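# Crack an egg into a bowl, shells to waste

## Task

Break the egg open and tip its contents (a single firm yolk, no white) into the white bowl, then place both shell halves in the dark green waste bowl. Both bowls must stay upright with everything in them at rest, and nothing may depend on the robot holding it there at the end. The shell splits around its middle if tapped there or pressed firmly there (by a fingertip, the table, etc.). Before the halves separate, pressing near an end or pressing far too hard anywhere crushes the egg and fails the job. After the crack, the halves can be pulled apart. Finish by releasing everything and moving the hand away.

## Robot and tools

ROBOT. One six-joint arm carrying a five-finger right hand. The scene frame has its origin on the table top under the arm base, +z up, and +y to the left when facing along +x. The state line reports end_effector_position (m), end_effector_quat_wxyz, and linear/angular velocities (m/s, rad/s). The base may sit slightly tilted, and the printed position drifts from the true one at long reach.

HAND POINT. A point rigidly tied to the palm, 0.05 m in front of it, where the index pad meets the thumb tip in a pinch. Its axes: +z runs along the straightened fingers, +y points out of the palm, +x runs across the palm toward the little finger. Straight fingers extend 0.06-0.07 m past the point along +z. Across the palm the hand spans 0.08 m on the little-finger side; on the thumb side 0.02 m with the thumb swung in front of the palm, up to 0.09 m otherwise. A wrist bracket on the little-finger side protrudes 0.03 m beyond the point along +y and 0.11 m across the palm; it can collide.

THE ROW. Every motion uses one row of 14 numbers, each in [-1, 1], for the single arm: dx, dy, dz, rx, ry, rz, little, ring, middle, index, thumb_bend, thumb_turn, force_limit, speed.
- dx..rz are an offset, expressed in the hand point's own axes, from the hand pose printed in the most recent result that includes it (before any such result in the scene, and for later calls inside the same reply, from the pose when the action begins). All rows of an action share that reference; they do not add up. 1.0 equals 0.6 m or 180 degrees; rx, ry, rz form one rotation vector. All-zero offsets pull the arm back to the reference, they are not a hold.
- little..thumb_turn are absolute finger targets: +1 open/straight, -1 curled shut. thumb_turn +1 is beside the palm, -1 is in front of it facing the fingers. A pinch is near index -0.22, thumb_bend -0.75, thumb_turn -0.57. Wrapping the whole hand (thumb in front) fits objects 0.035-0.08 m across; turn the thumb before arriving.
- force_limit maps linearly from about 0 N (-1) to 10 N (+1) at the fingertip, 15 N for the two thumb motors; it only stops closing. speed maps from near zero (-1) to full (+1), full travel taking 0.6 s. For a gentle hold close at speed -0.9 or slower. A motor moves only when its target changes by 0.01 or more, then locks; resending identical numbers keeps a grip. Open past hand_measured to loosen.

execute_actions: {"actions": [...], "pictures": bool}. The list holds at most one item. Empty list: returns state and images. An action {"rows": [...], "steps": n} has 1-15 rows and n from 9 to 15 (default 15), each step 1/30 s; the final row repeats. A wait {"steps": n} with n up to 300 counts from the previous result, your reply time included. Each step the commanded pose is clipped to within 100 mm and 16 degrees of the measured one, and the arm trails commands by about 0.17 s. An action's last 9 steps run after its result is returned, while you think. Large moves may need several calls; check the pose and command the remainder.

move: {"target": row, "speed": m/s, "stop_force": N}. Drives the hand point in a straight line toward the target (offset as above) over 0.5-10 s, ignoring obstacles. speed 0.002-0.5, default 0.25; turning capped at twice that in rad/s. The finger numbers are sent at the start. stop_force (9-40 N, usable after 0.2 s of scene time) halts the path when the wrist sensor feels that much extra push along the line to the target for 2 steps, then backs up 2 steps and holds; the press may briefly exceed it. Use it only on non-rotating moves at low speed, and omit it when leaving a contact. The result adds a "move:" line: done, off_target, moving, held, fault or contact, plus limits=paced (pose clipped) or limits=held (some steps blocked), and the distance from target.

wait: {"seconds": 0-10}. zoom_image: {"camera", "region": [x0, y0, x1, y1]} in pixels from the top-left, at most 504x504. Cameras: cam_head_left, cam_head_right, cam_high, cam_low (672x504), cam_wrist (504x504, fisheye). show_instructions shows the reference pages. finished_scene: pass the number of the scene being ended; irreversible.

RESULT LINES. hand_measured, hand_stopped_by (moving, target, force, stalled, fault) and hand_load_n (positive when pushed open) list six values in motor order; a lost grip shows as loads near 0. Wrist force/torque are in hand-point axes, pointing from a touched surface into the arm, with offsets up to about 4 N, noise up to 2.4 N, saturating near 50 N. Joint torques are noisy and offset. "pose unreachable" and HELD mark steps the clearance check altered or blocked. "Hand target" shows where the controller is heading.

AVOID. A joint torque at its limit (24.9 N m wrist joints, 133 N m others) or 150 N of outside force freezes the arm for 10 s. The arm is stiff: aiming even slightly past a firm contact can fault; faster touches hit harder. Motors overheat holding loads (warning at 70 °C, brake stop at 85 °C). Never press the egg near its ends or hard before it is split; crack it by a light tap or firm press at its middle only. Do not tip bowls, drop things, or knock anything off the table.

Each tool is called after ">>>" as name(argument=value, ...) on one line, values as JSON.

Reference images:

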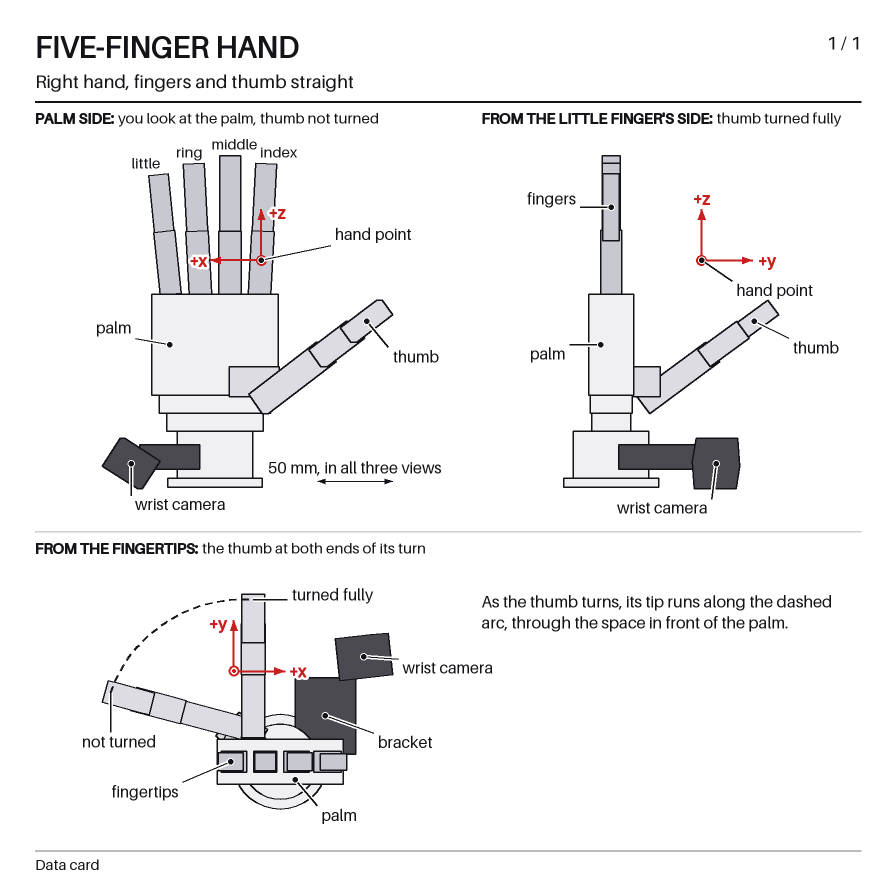

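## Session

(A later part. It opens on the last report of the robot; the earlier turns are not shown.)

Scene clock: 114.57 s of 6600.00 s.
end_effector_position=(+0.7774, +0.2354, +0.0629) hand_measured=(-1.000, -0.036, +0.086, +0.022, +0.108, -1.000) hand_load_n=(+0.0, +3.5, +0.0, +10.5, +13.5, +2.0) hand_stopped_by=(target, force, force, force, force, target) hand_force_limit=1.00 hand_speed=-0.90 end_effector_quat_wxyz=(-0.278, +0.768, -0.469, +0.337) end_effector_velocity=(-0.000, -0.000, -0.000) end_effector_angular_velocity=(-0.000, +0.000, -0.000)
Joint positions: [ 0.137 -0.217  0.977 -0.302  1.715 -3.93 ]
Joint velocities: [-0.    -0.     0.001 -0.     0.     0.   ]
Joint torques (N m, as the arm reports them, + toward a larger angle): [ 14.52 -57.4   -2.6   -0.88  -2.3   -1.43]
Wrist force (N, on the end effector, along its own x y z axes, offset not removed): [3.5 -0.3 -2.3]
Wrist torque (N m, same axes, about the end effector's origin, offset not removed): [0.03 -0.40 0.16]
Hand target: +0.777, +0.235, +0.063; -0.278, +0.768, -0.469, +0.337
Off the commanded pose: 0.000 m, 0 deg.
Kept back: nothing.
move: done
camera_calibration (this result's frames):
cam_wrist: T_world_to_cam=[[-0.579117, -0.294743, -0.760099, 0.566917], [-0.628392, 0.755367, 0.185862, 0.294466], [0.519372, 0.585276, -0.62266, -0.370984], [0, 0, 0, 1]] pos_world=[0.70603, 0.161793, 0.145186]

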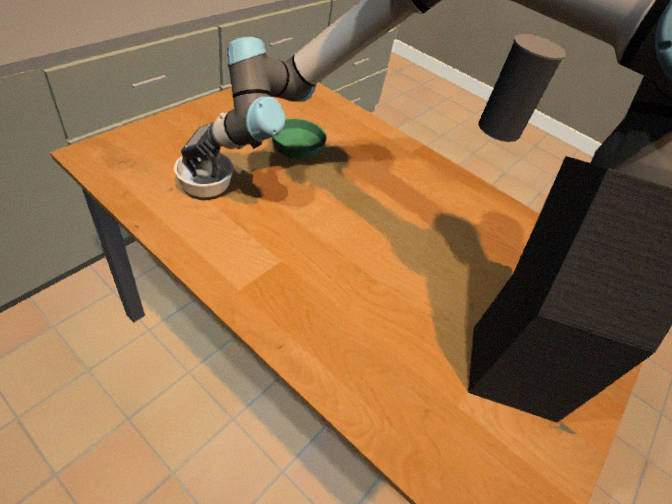

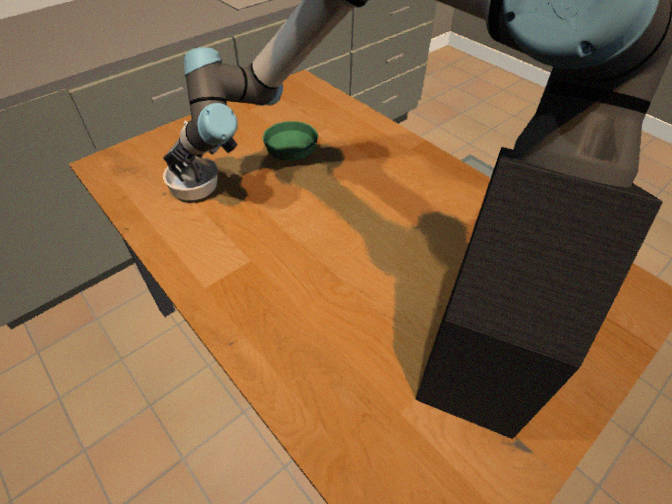

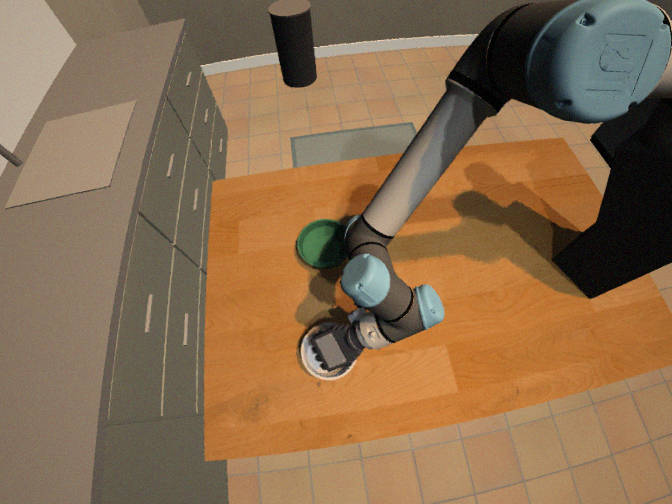

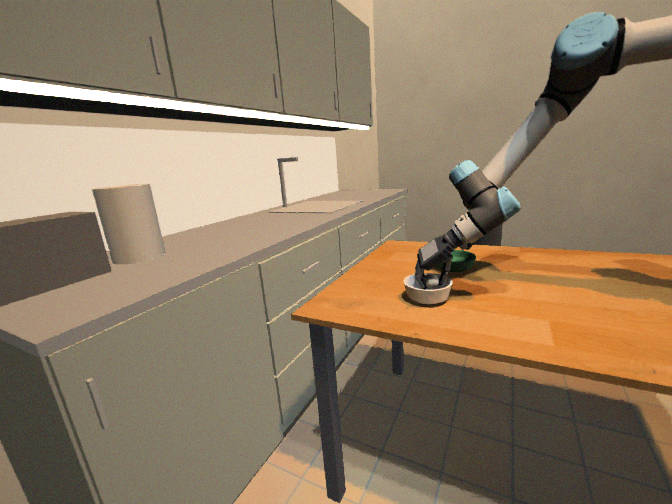

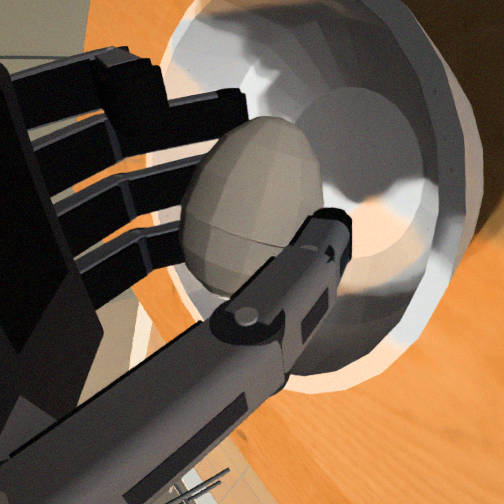

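>>> move(target=[0.017,-0.05,-0.042,0,0,0,-1,-0.35,-0.35,-0.5,-0.1,-1,1,-0.9], speed=0.1)

>>> move(target=[0,0.17,-0.2,0,0,0,-1,-0.35,-0.35,-0.5,-0.1,-1,1,-0.9])

>>> move(target=[-0.033,0.095,0.08,0,0,0,-1,-0.35,-0.35,-0.5,-0.1,-1,1,-0.9], speed=0.06)

>>> move(target=[-0.004,0.012,0.01,0,0,0,-1,-0.35,-0.35,-0.5,-0.1,-1,1,-0.9], speed=0.003, stop_force=9)

Scene clock: 116.03 s of 6600.00 s.
end_effector_position=(+0.7772, +0.2355, +0.1032) hand_measured=(-1.000, -0.036, +0.086, +0.022, +0.108, -1.000) hand_load_n=(+0.0, +3.5, +0.0, +10.5, +13.5, +2.0) hand_stopped_by=(target, force, force, force, force, target) hand_force_limit=1.00 hand_speed=-0.90 end_effector_quat_wxyz=(-0.278, +0.768, -0.469, +0.337) end_effector_velocity=(+0.000, -0.000, +0.002) end_effector_angular_velocity=(+0.000, -0.001, -0.000)
Joint positions: [ 0.164 -0.293  1.037 -0.284  1.739 -3.918]
Joint velocities: [ 0.001 -0.005  0.004 -0.     0.001  0.001]
Joint torques (N m, as the arm reports them, + toward a larger angle): [ 41.55 -58.23  -3.59   1.96   1.78   1.81]
Wrist force (N, on the end effector, along its own x y z axes, offset not removed): [-1.1 3.3 -1.9]
Wrist torque (N m, same axes, about the end effector's origin, offset not removed): [0.34 0.37 0.08]
Hand target: +0.777, +0.236, +0.103; -0.278, +0.768, -0.469, +0.337
Off the commanded pose: 0.000 m, 0 deg.
Kept back: nothing.
move: done
camera_calibration (this result's frames):
cam_wrist: T_world_to_cam=[[-0.579125, -0.29472, -0.760102, 0.597454], [-0.628382, 0.75537, 0.185881, 0.286757], [0.519375, 0.585283, -0.622651, -0.345904], [0, 0, 0, 1]] pos_world=[0.705847, 0.161925, 0.185445]

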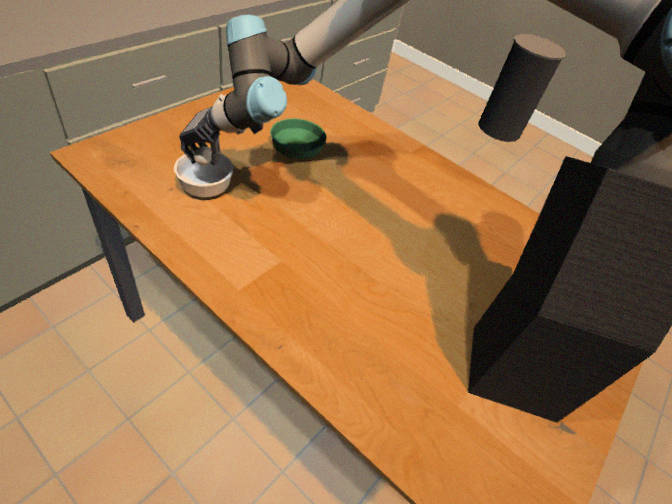

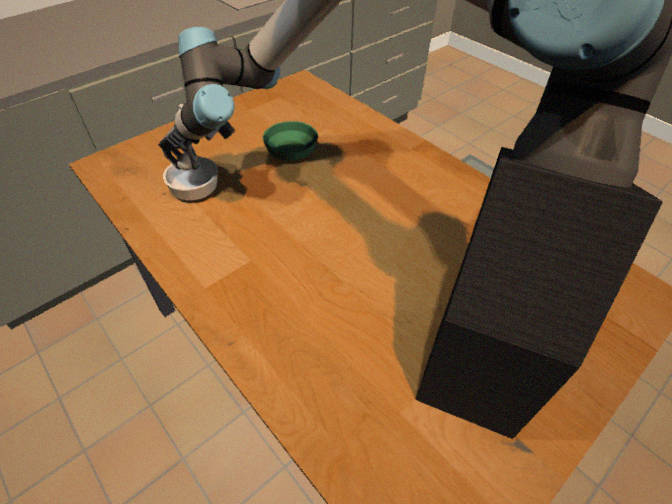

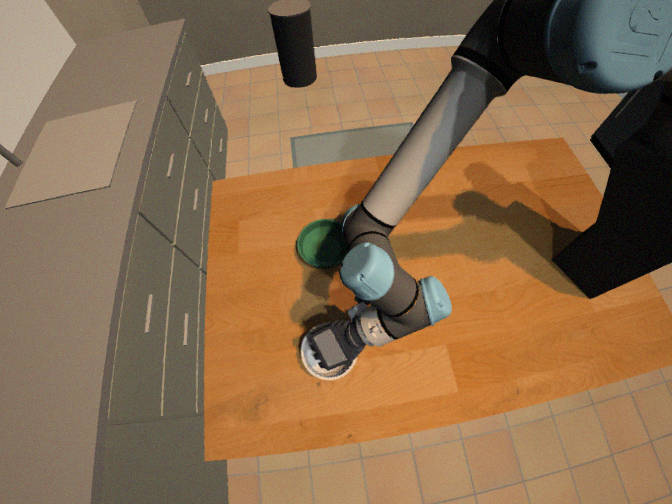

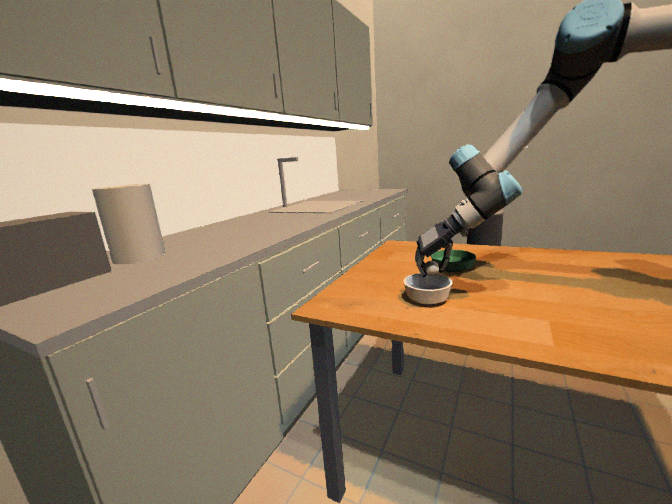

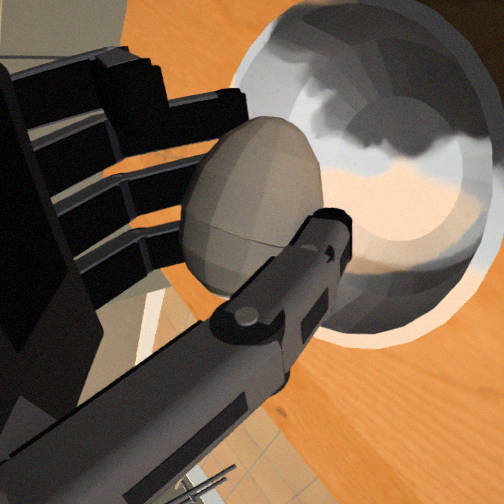

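Scene clock: 117.30 s of 6600.00 s.
end_effector_position=(+0.6298, +0.1807, +0.1017) hand_measured=(-1.000, -0.036, +0.086, +0.022, +0.108, -1.000) hand_load_n=(+0.0, +3.5, +0.0, +10.5, +13.5, +2.0) hand_stopped_by=(target, force, force, force, force, target) hand_force_limit=1.00 hand_speed=-0.90 end_effector_quat_wxyz=(-0.277, +0.768, -0.469, +0.337) end_effector_velocity=(-0.001, -0.002, +0.001) end_effector_angular_velocity=(+0.000, -0.004, -0.002)
Joint positions: [ 0.062 -0.507  1.647 -0.685  1.649 -3.963]
Joint velocities: [-0.003 -0.004  0.011 -0.011 -0.003 -0.001]
Joint torques (N m, as the arm reports them, + toward a larger angle): [  9.55 -50.24   4.18  -0.64  -2.77  -1.51]
Wrist force (N, on the end effector, along its own x y z axes, offset not removed): [-1.5 3.8 2.4]
Wrist torque (N m, same axes, about the end effector's origin, offset not removed): [0.28 0.31 0.15]
Hand target: +0.630, +0.181, +0.102; -0.278, +0.768, -0.469, +0.337
Off the commanded pose: 0.000 m, 0 deg.
Kept back: nothing.
move: done
camera_calibration (this result's frames):
cam_wrist: T_world_to_cam=[[-0.57943, -0.294871, -0.759811, 0.495037], [-0.628332, 0.755379, 0.186013, 0.235773], [0.519095, 0.585195, -0.622966, -0.238015], [0, 0, 0, 1]] pos_world=[0.558536, 0.107159, 0.184002]

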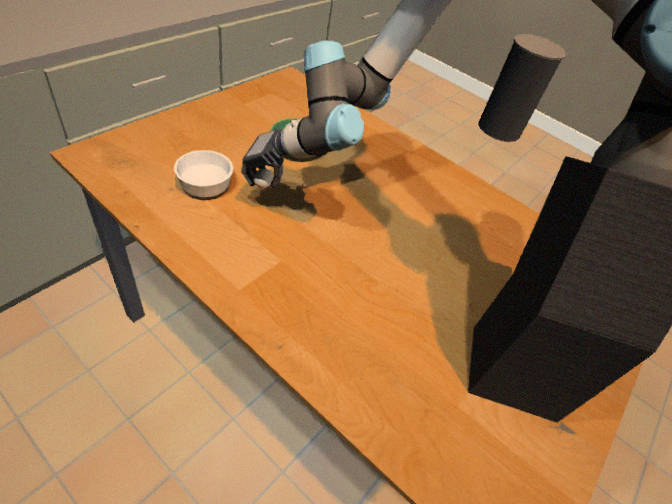

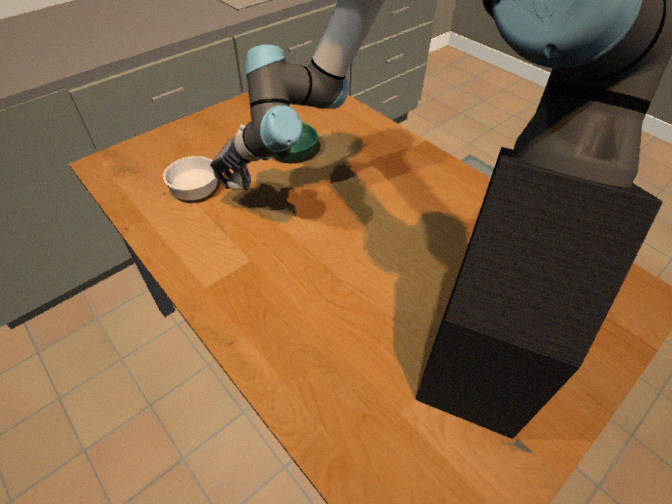

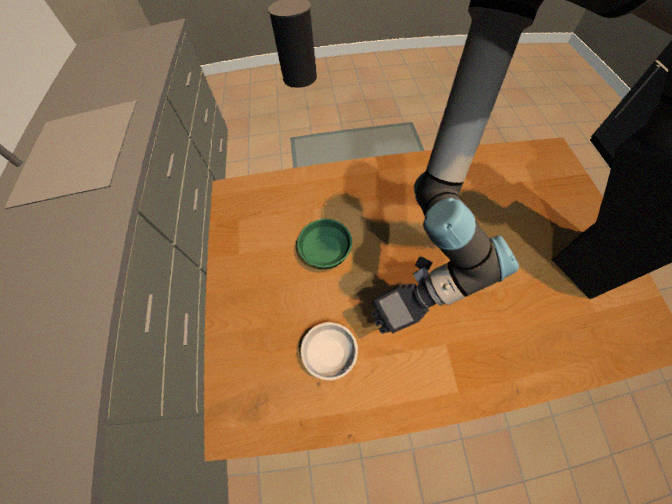

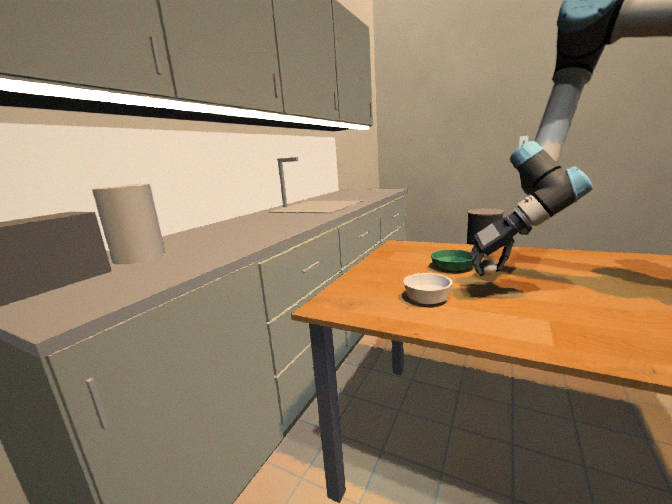

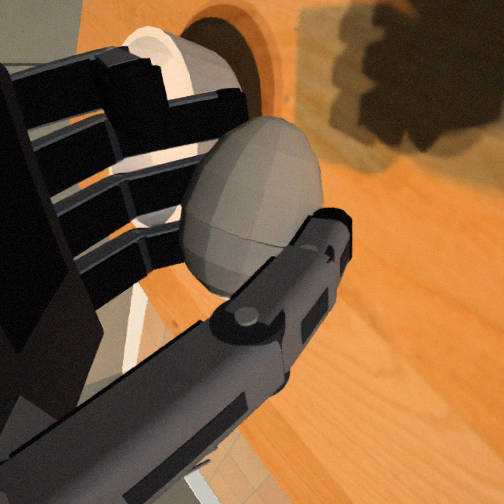

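Scene clock: 119.03 s of 6600.00 s.
end_effector_position=(+0.6301, +0.1809, +0.0248) hand_measured=(-1.000, -0.036, +0.086, +0.022, +0.108, -1.000) hand_load_n=(+0.0, +3.5, +0.0, +10.5, +13.5, +2.0) hand_stopped_by=(target, force, force, force, force, target) hand_force_limit=1.00 hand_speed=-0.90 end_effector_quat_wxyz=(-0.277, +0.768, -0.469, +0.337) end_effector_velocity=(-0.000, +0.000, -0.002) end_effector_angular_velocity=(-0.000, +0.001, +0.000)
Joint positions: [-0.    -0.351  1.54  -0.735  1.592 -3.99 ]
Joint velocities: [-0.002  0.005 -0.004  0.    -0.001 -0.001]
Joint torques (N m, as the arm reports them, + toward a larger angle): [ 10.87 -35.15  -6.24  -0.86  -2.91  -1.51]
Wrist force (N, on the end effector, along its own x y z axes, offset not removed): [0.7 -0.2 -2.0]
Wrist torque (N m, same axes, about the end effector's origin, offset not removed): [-0.08 0.12 0.05]
Hand target: +0.630, +0.181, +0.025; -0.277, +0.768, -0.469, +0.337
Off the commanded pose: 0.000 m, 0 deg.
Kept back: nothing.
move: done
camera_calibration (this result's frames):
cam_wrist: T_world_to_cam=[[-0.579445, -0.294931, -0.759776, 0.436836], [-0.628348, 0.755372, 0.18599, 0.250147], [0.519059, 0.585175, -0.623015, -0.286115], [0, 0, 0, 1]] pos_world=[0.558812, 0.10731, 0.107118]

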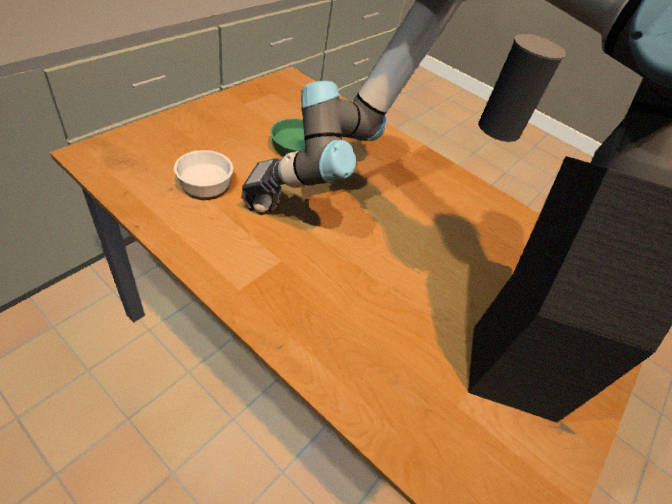

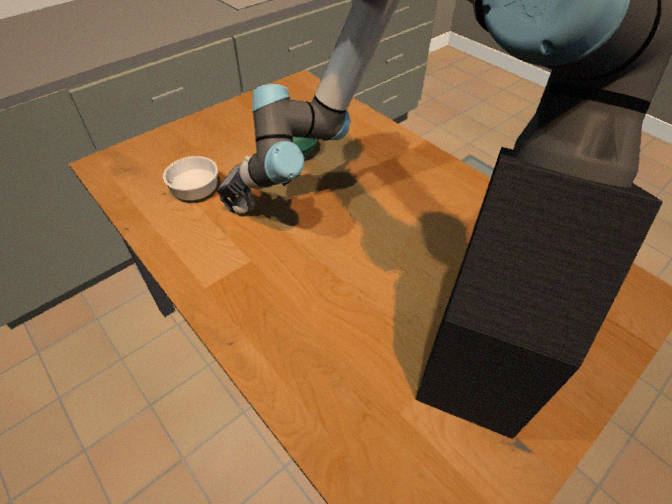

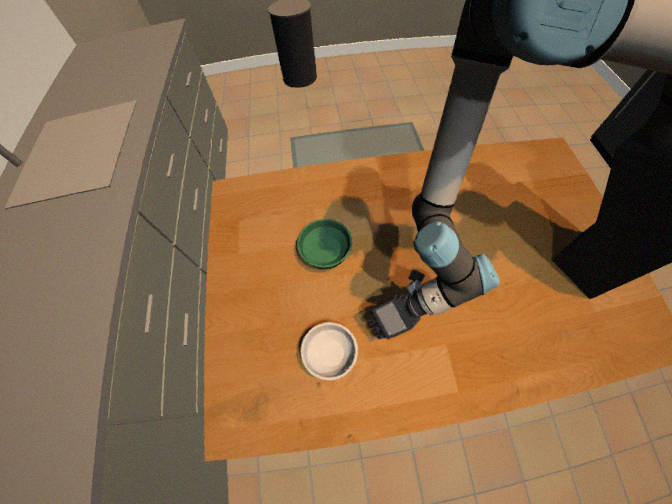

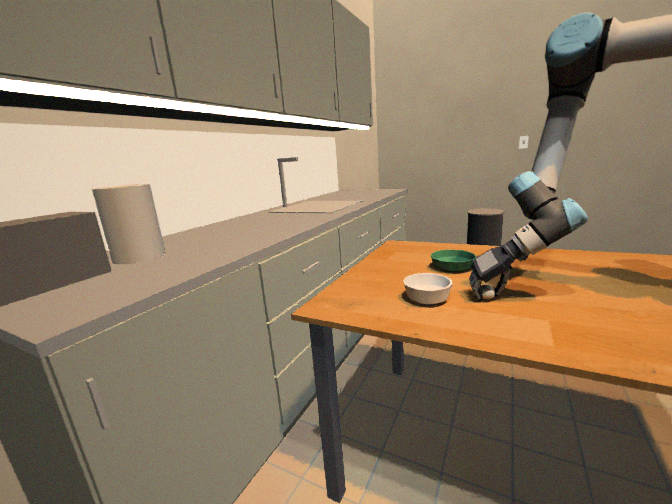

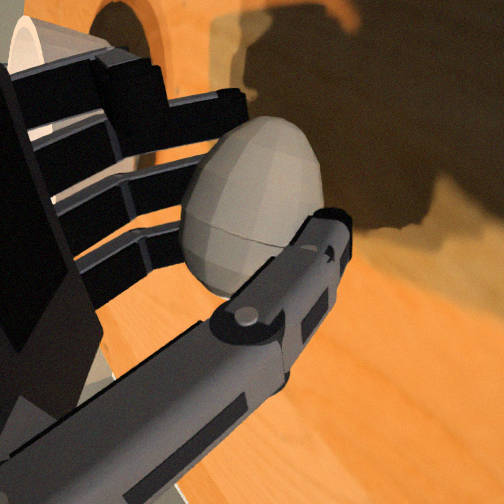

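Scene clock: 121.10 s of 6600.00 s.
end_effector_position=(+0.6303, +0.1808, +0.0197) hand_measured=(-1.000, -0.036, +0.086, +0.022, +0.108, -1.000) hand_load_n=(+0.0, +2.5, -1.5, +8.5, +14.0, +1.0) hand_stopped_by=(target, force, force, force, force, target) hand_force_limit=1.00 hand_speed=-0.90 end_effector_quat_wxyz=(-0.278, +0.768, -0.469, +0.337) end_effector_velocity=(-0.001, -0.000, +0.000) end_effector_angular_velocity=(+0.000, +0.002, +0.000)
Joint positions: [-0.005 -0.341  1.531 -0.738  1.589 -3.992]
Joint velocities: [-0.    -0.001  0.003  0.001  0.001  0.   ]
Joint torques (N m, as the arm reports them, + toward a larger angle): [ 17.01 -44.72   4.36   1.4    1.54  -0.47]
Wrist force (N, on the end effector, along its own x y z axes, offset not removed): [2.7 -9.1 -7.1]
Wrist torque (N m, same axes, about the end effector's origin, offset not removed): [-0.12 0.08 -0.28]
Hand target: +0.630, +0.181, +0.020; -0.278, +0.768, -0.469, +0.337
Off the commanded pose: 0.005 m, 0 deg.
Kept back: nothing.
move: contact
camera_calibration (this result's frames):
cam_wrist: T_world_to_cam=[[-0.579244, -0.294925, -0.759931, 0.432905], [-0.628378, 0.755392, 0.185806, 0.251271], [0.519247, 0.585151, -0.622881, -0.289427], [0, 0, 0, 1]] pos_world=[0.558935, 0.107225, 0.102012]

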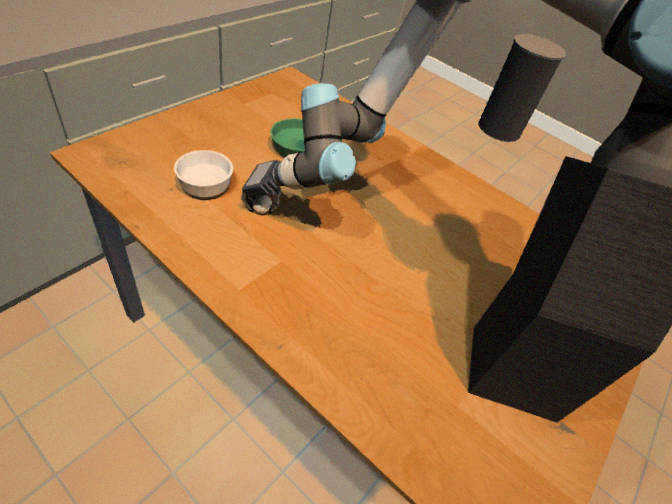

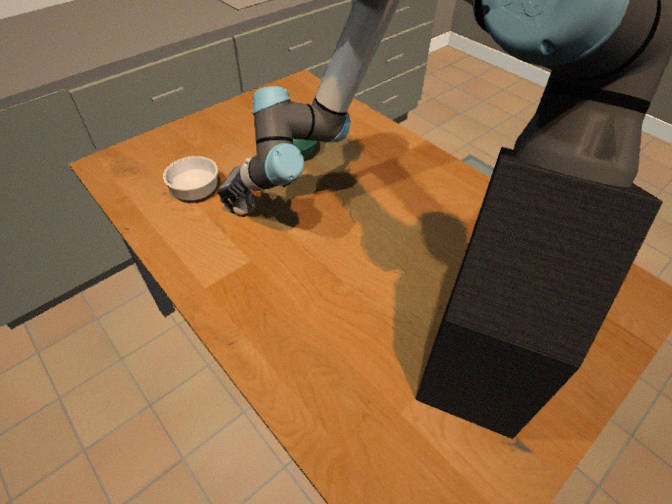

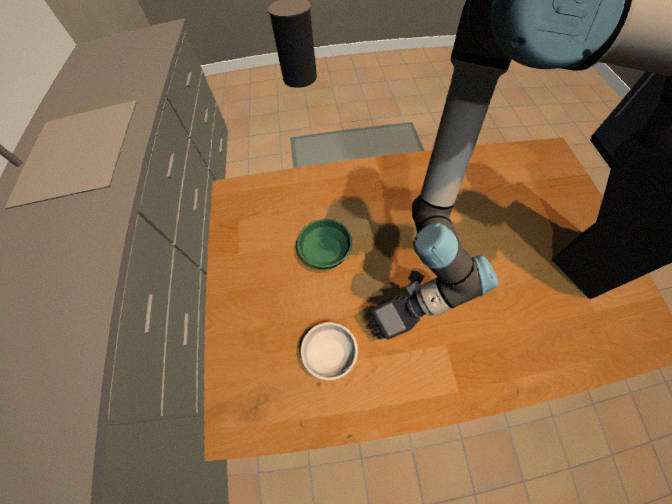

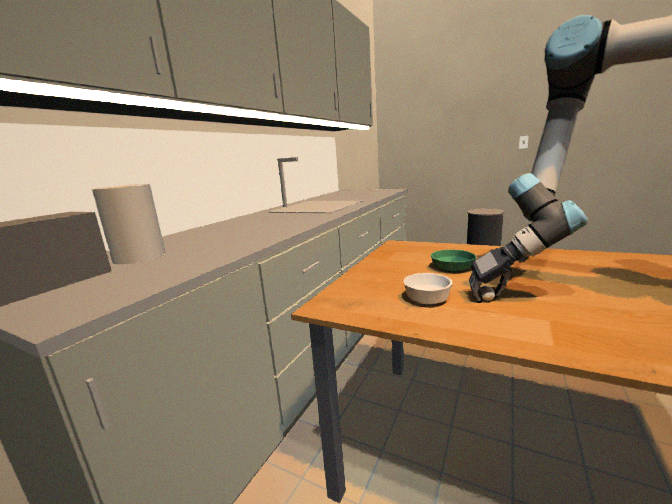

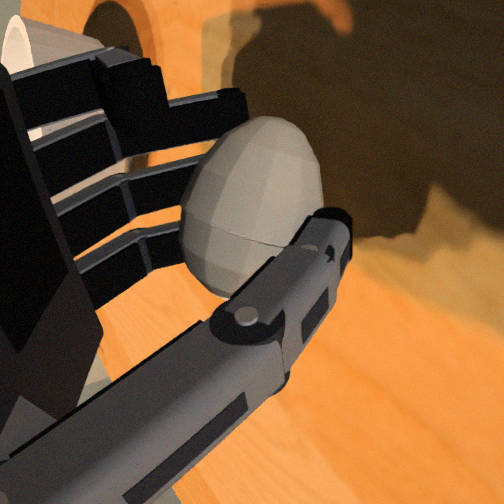

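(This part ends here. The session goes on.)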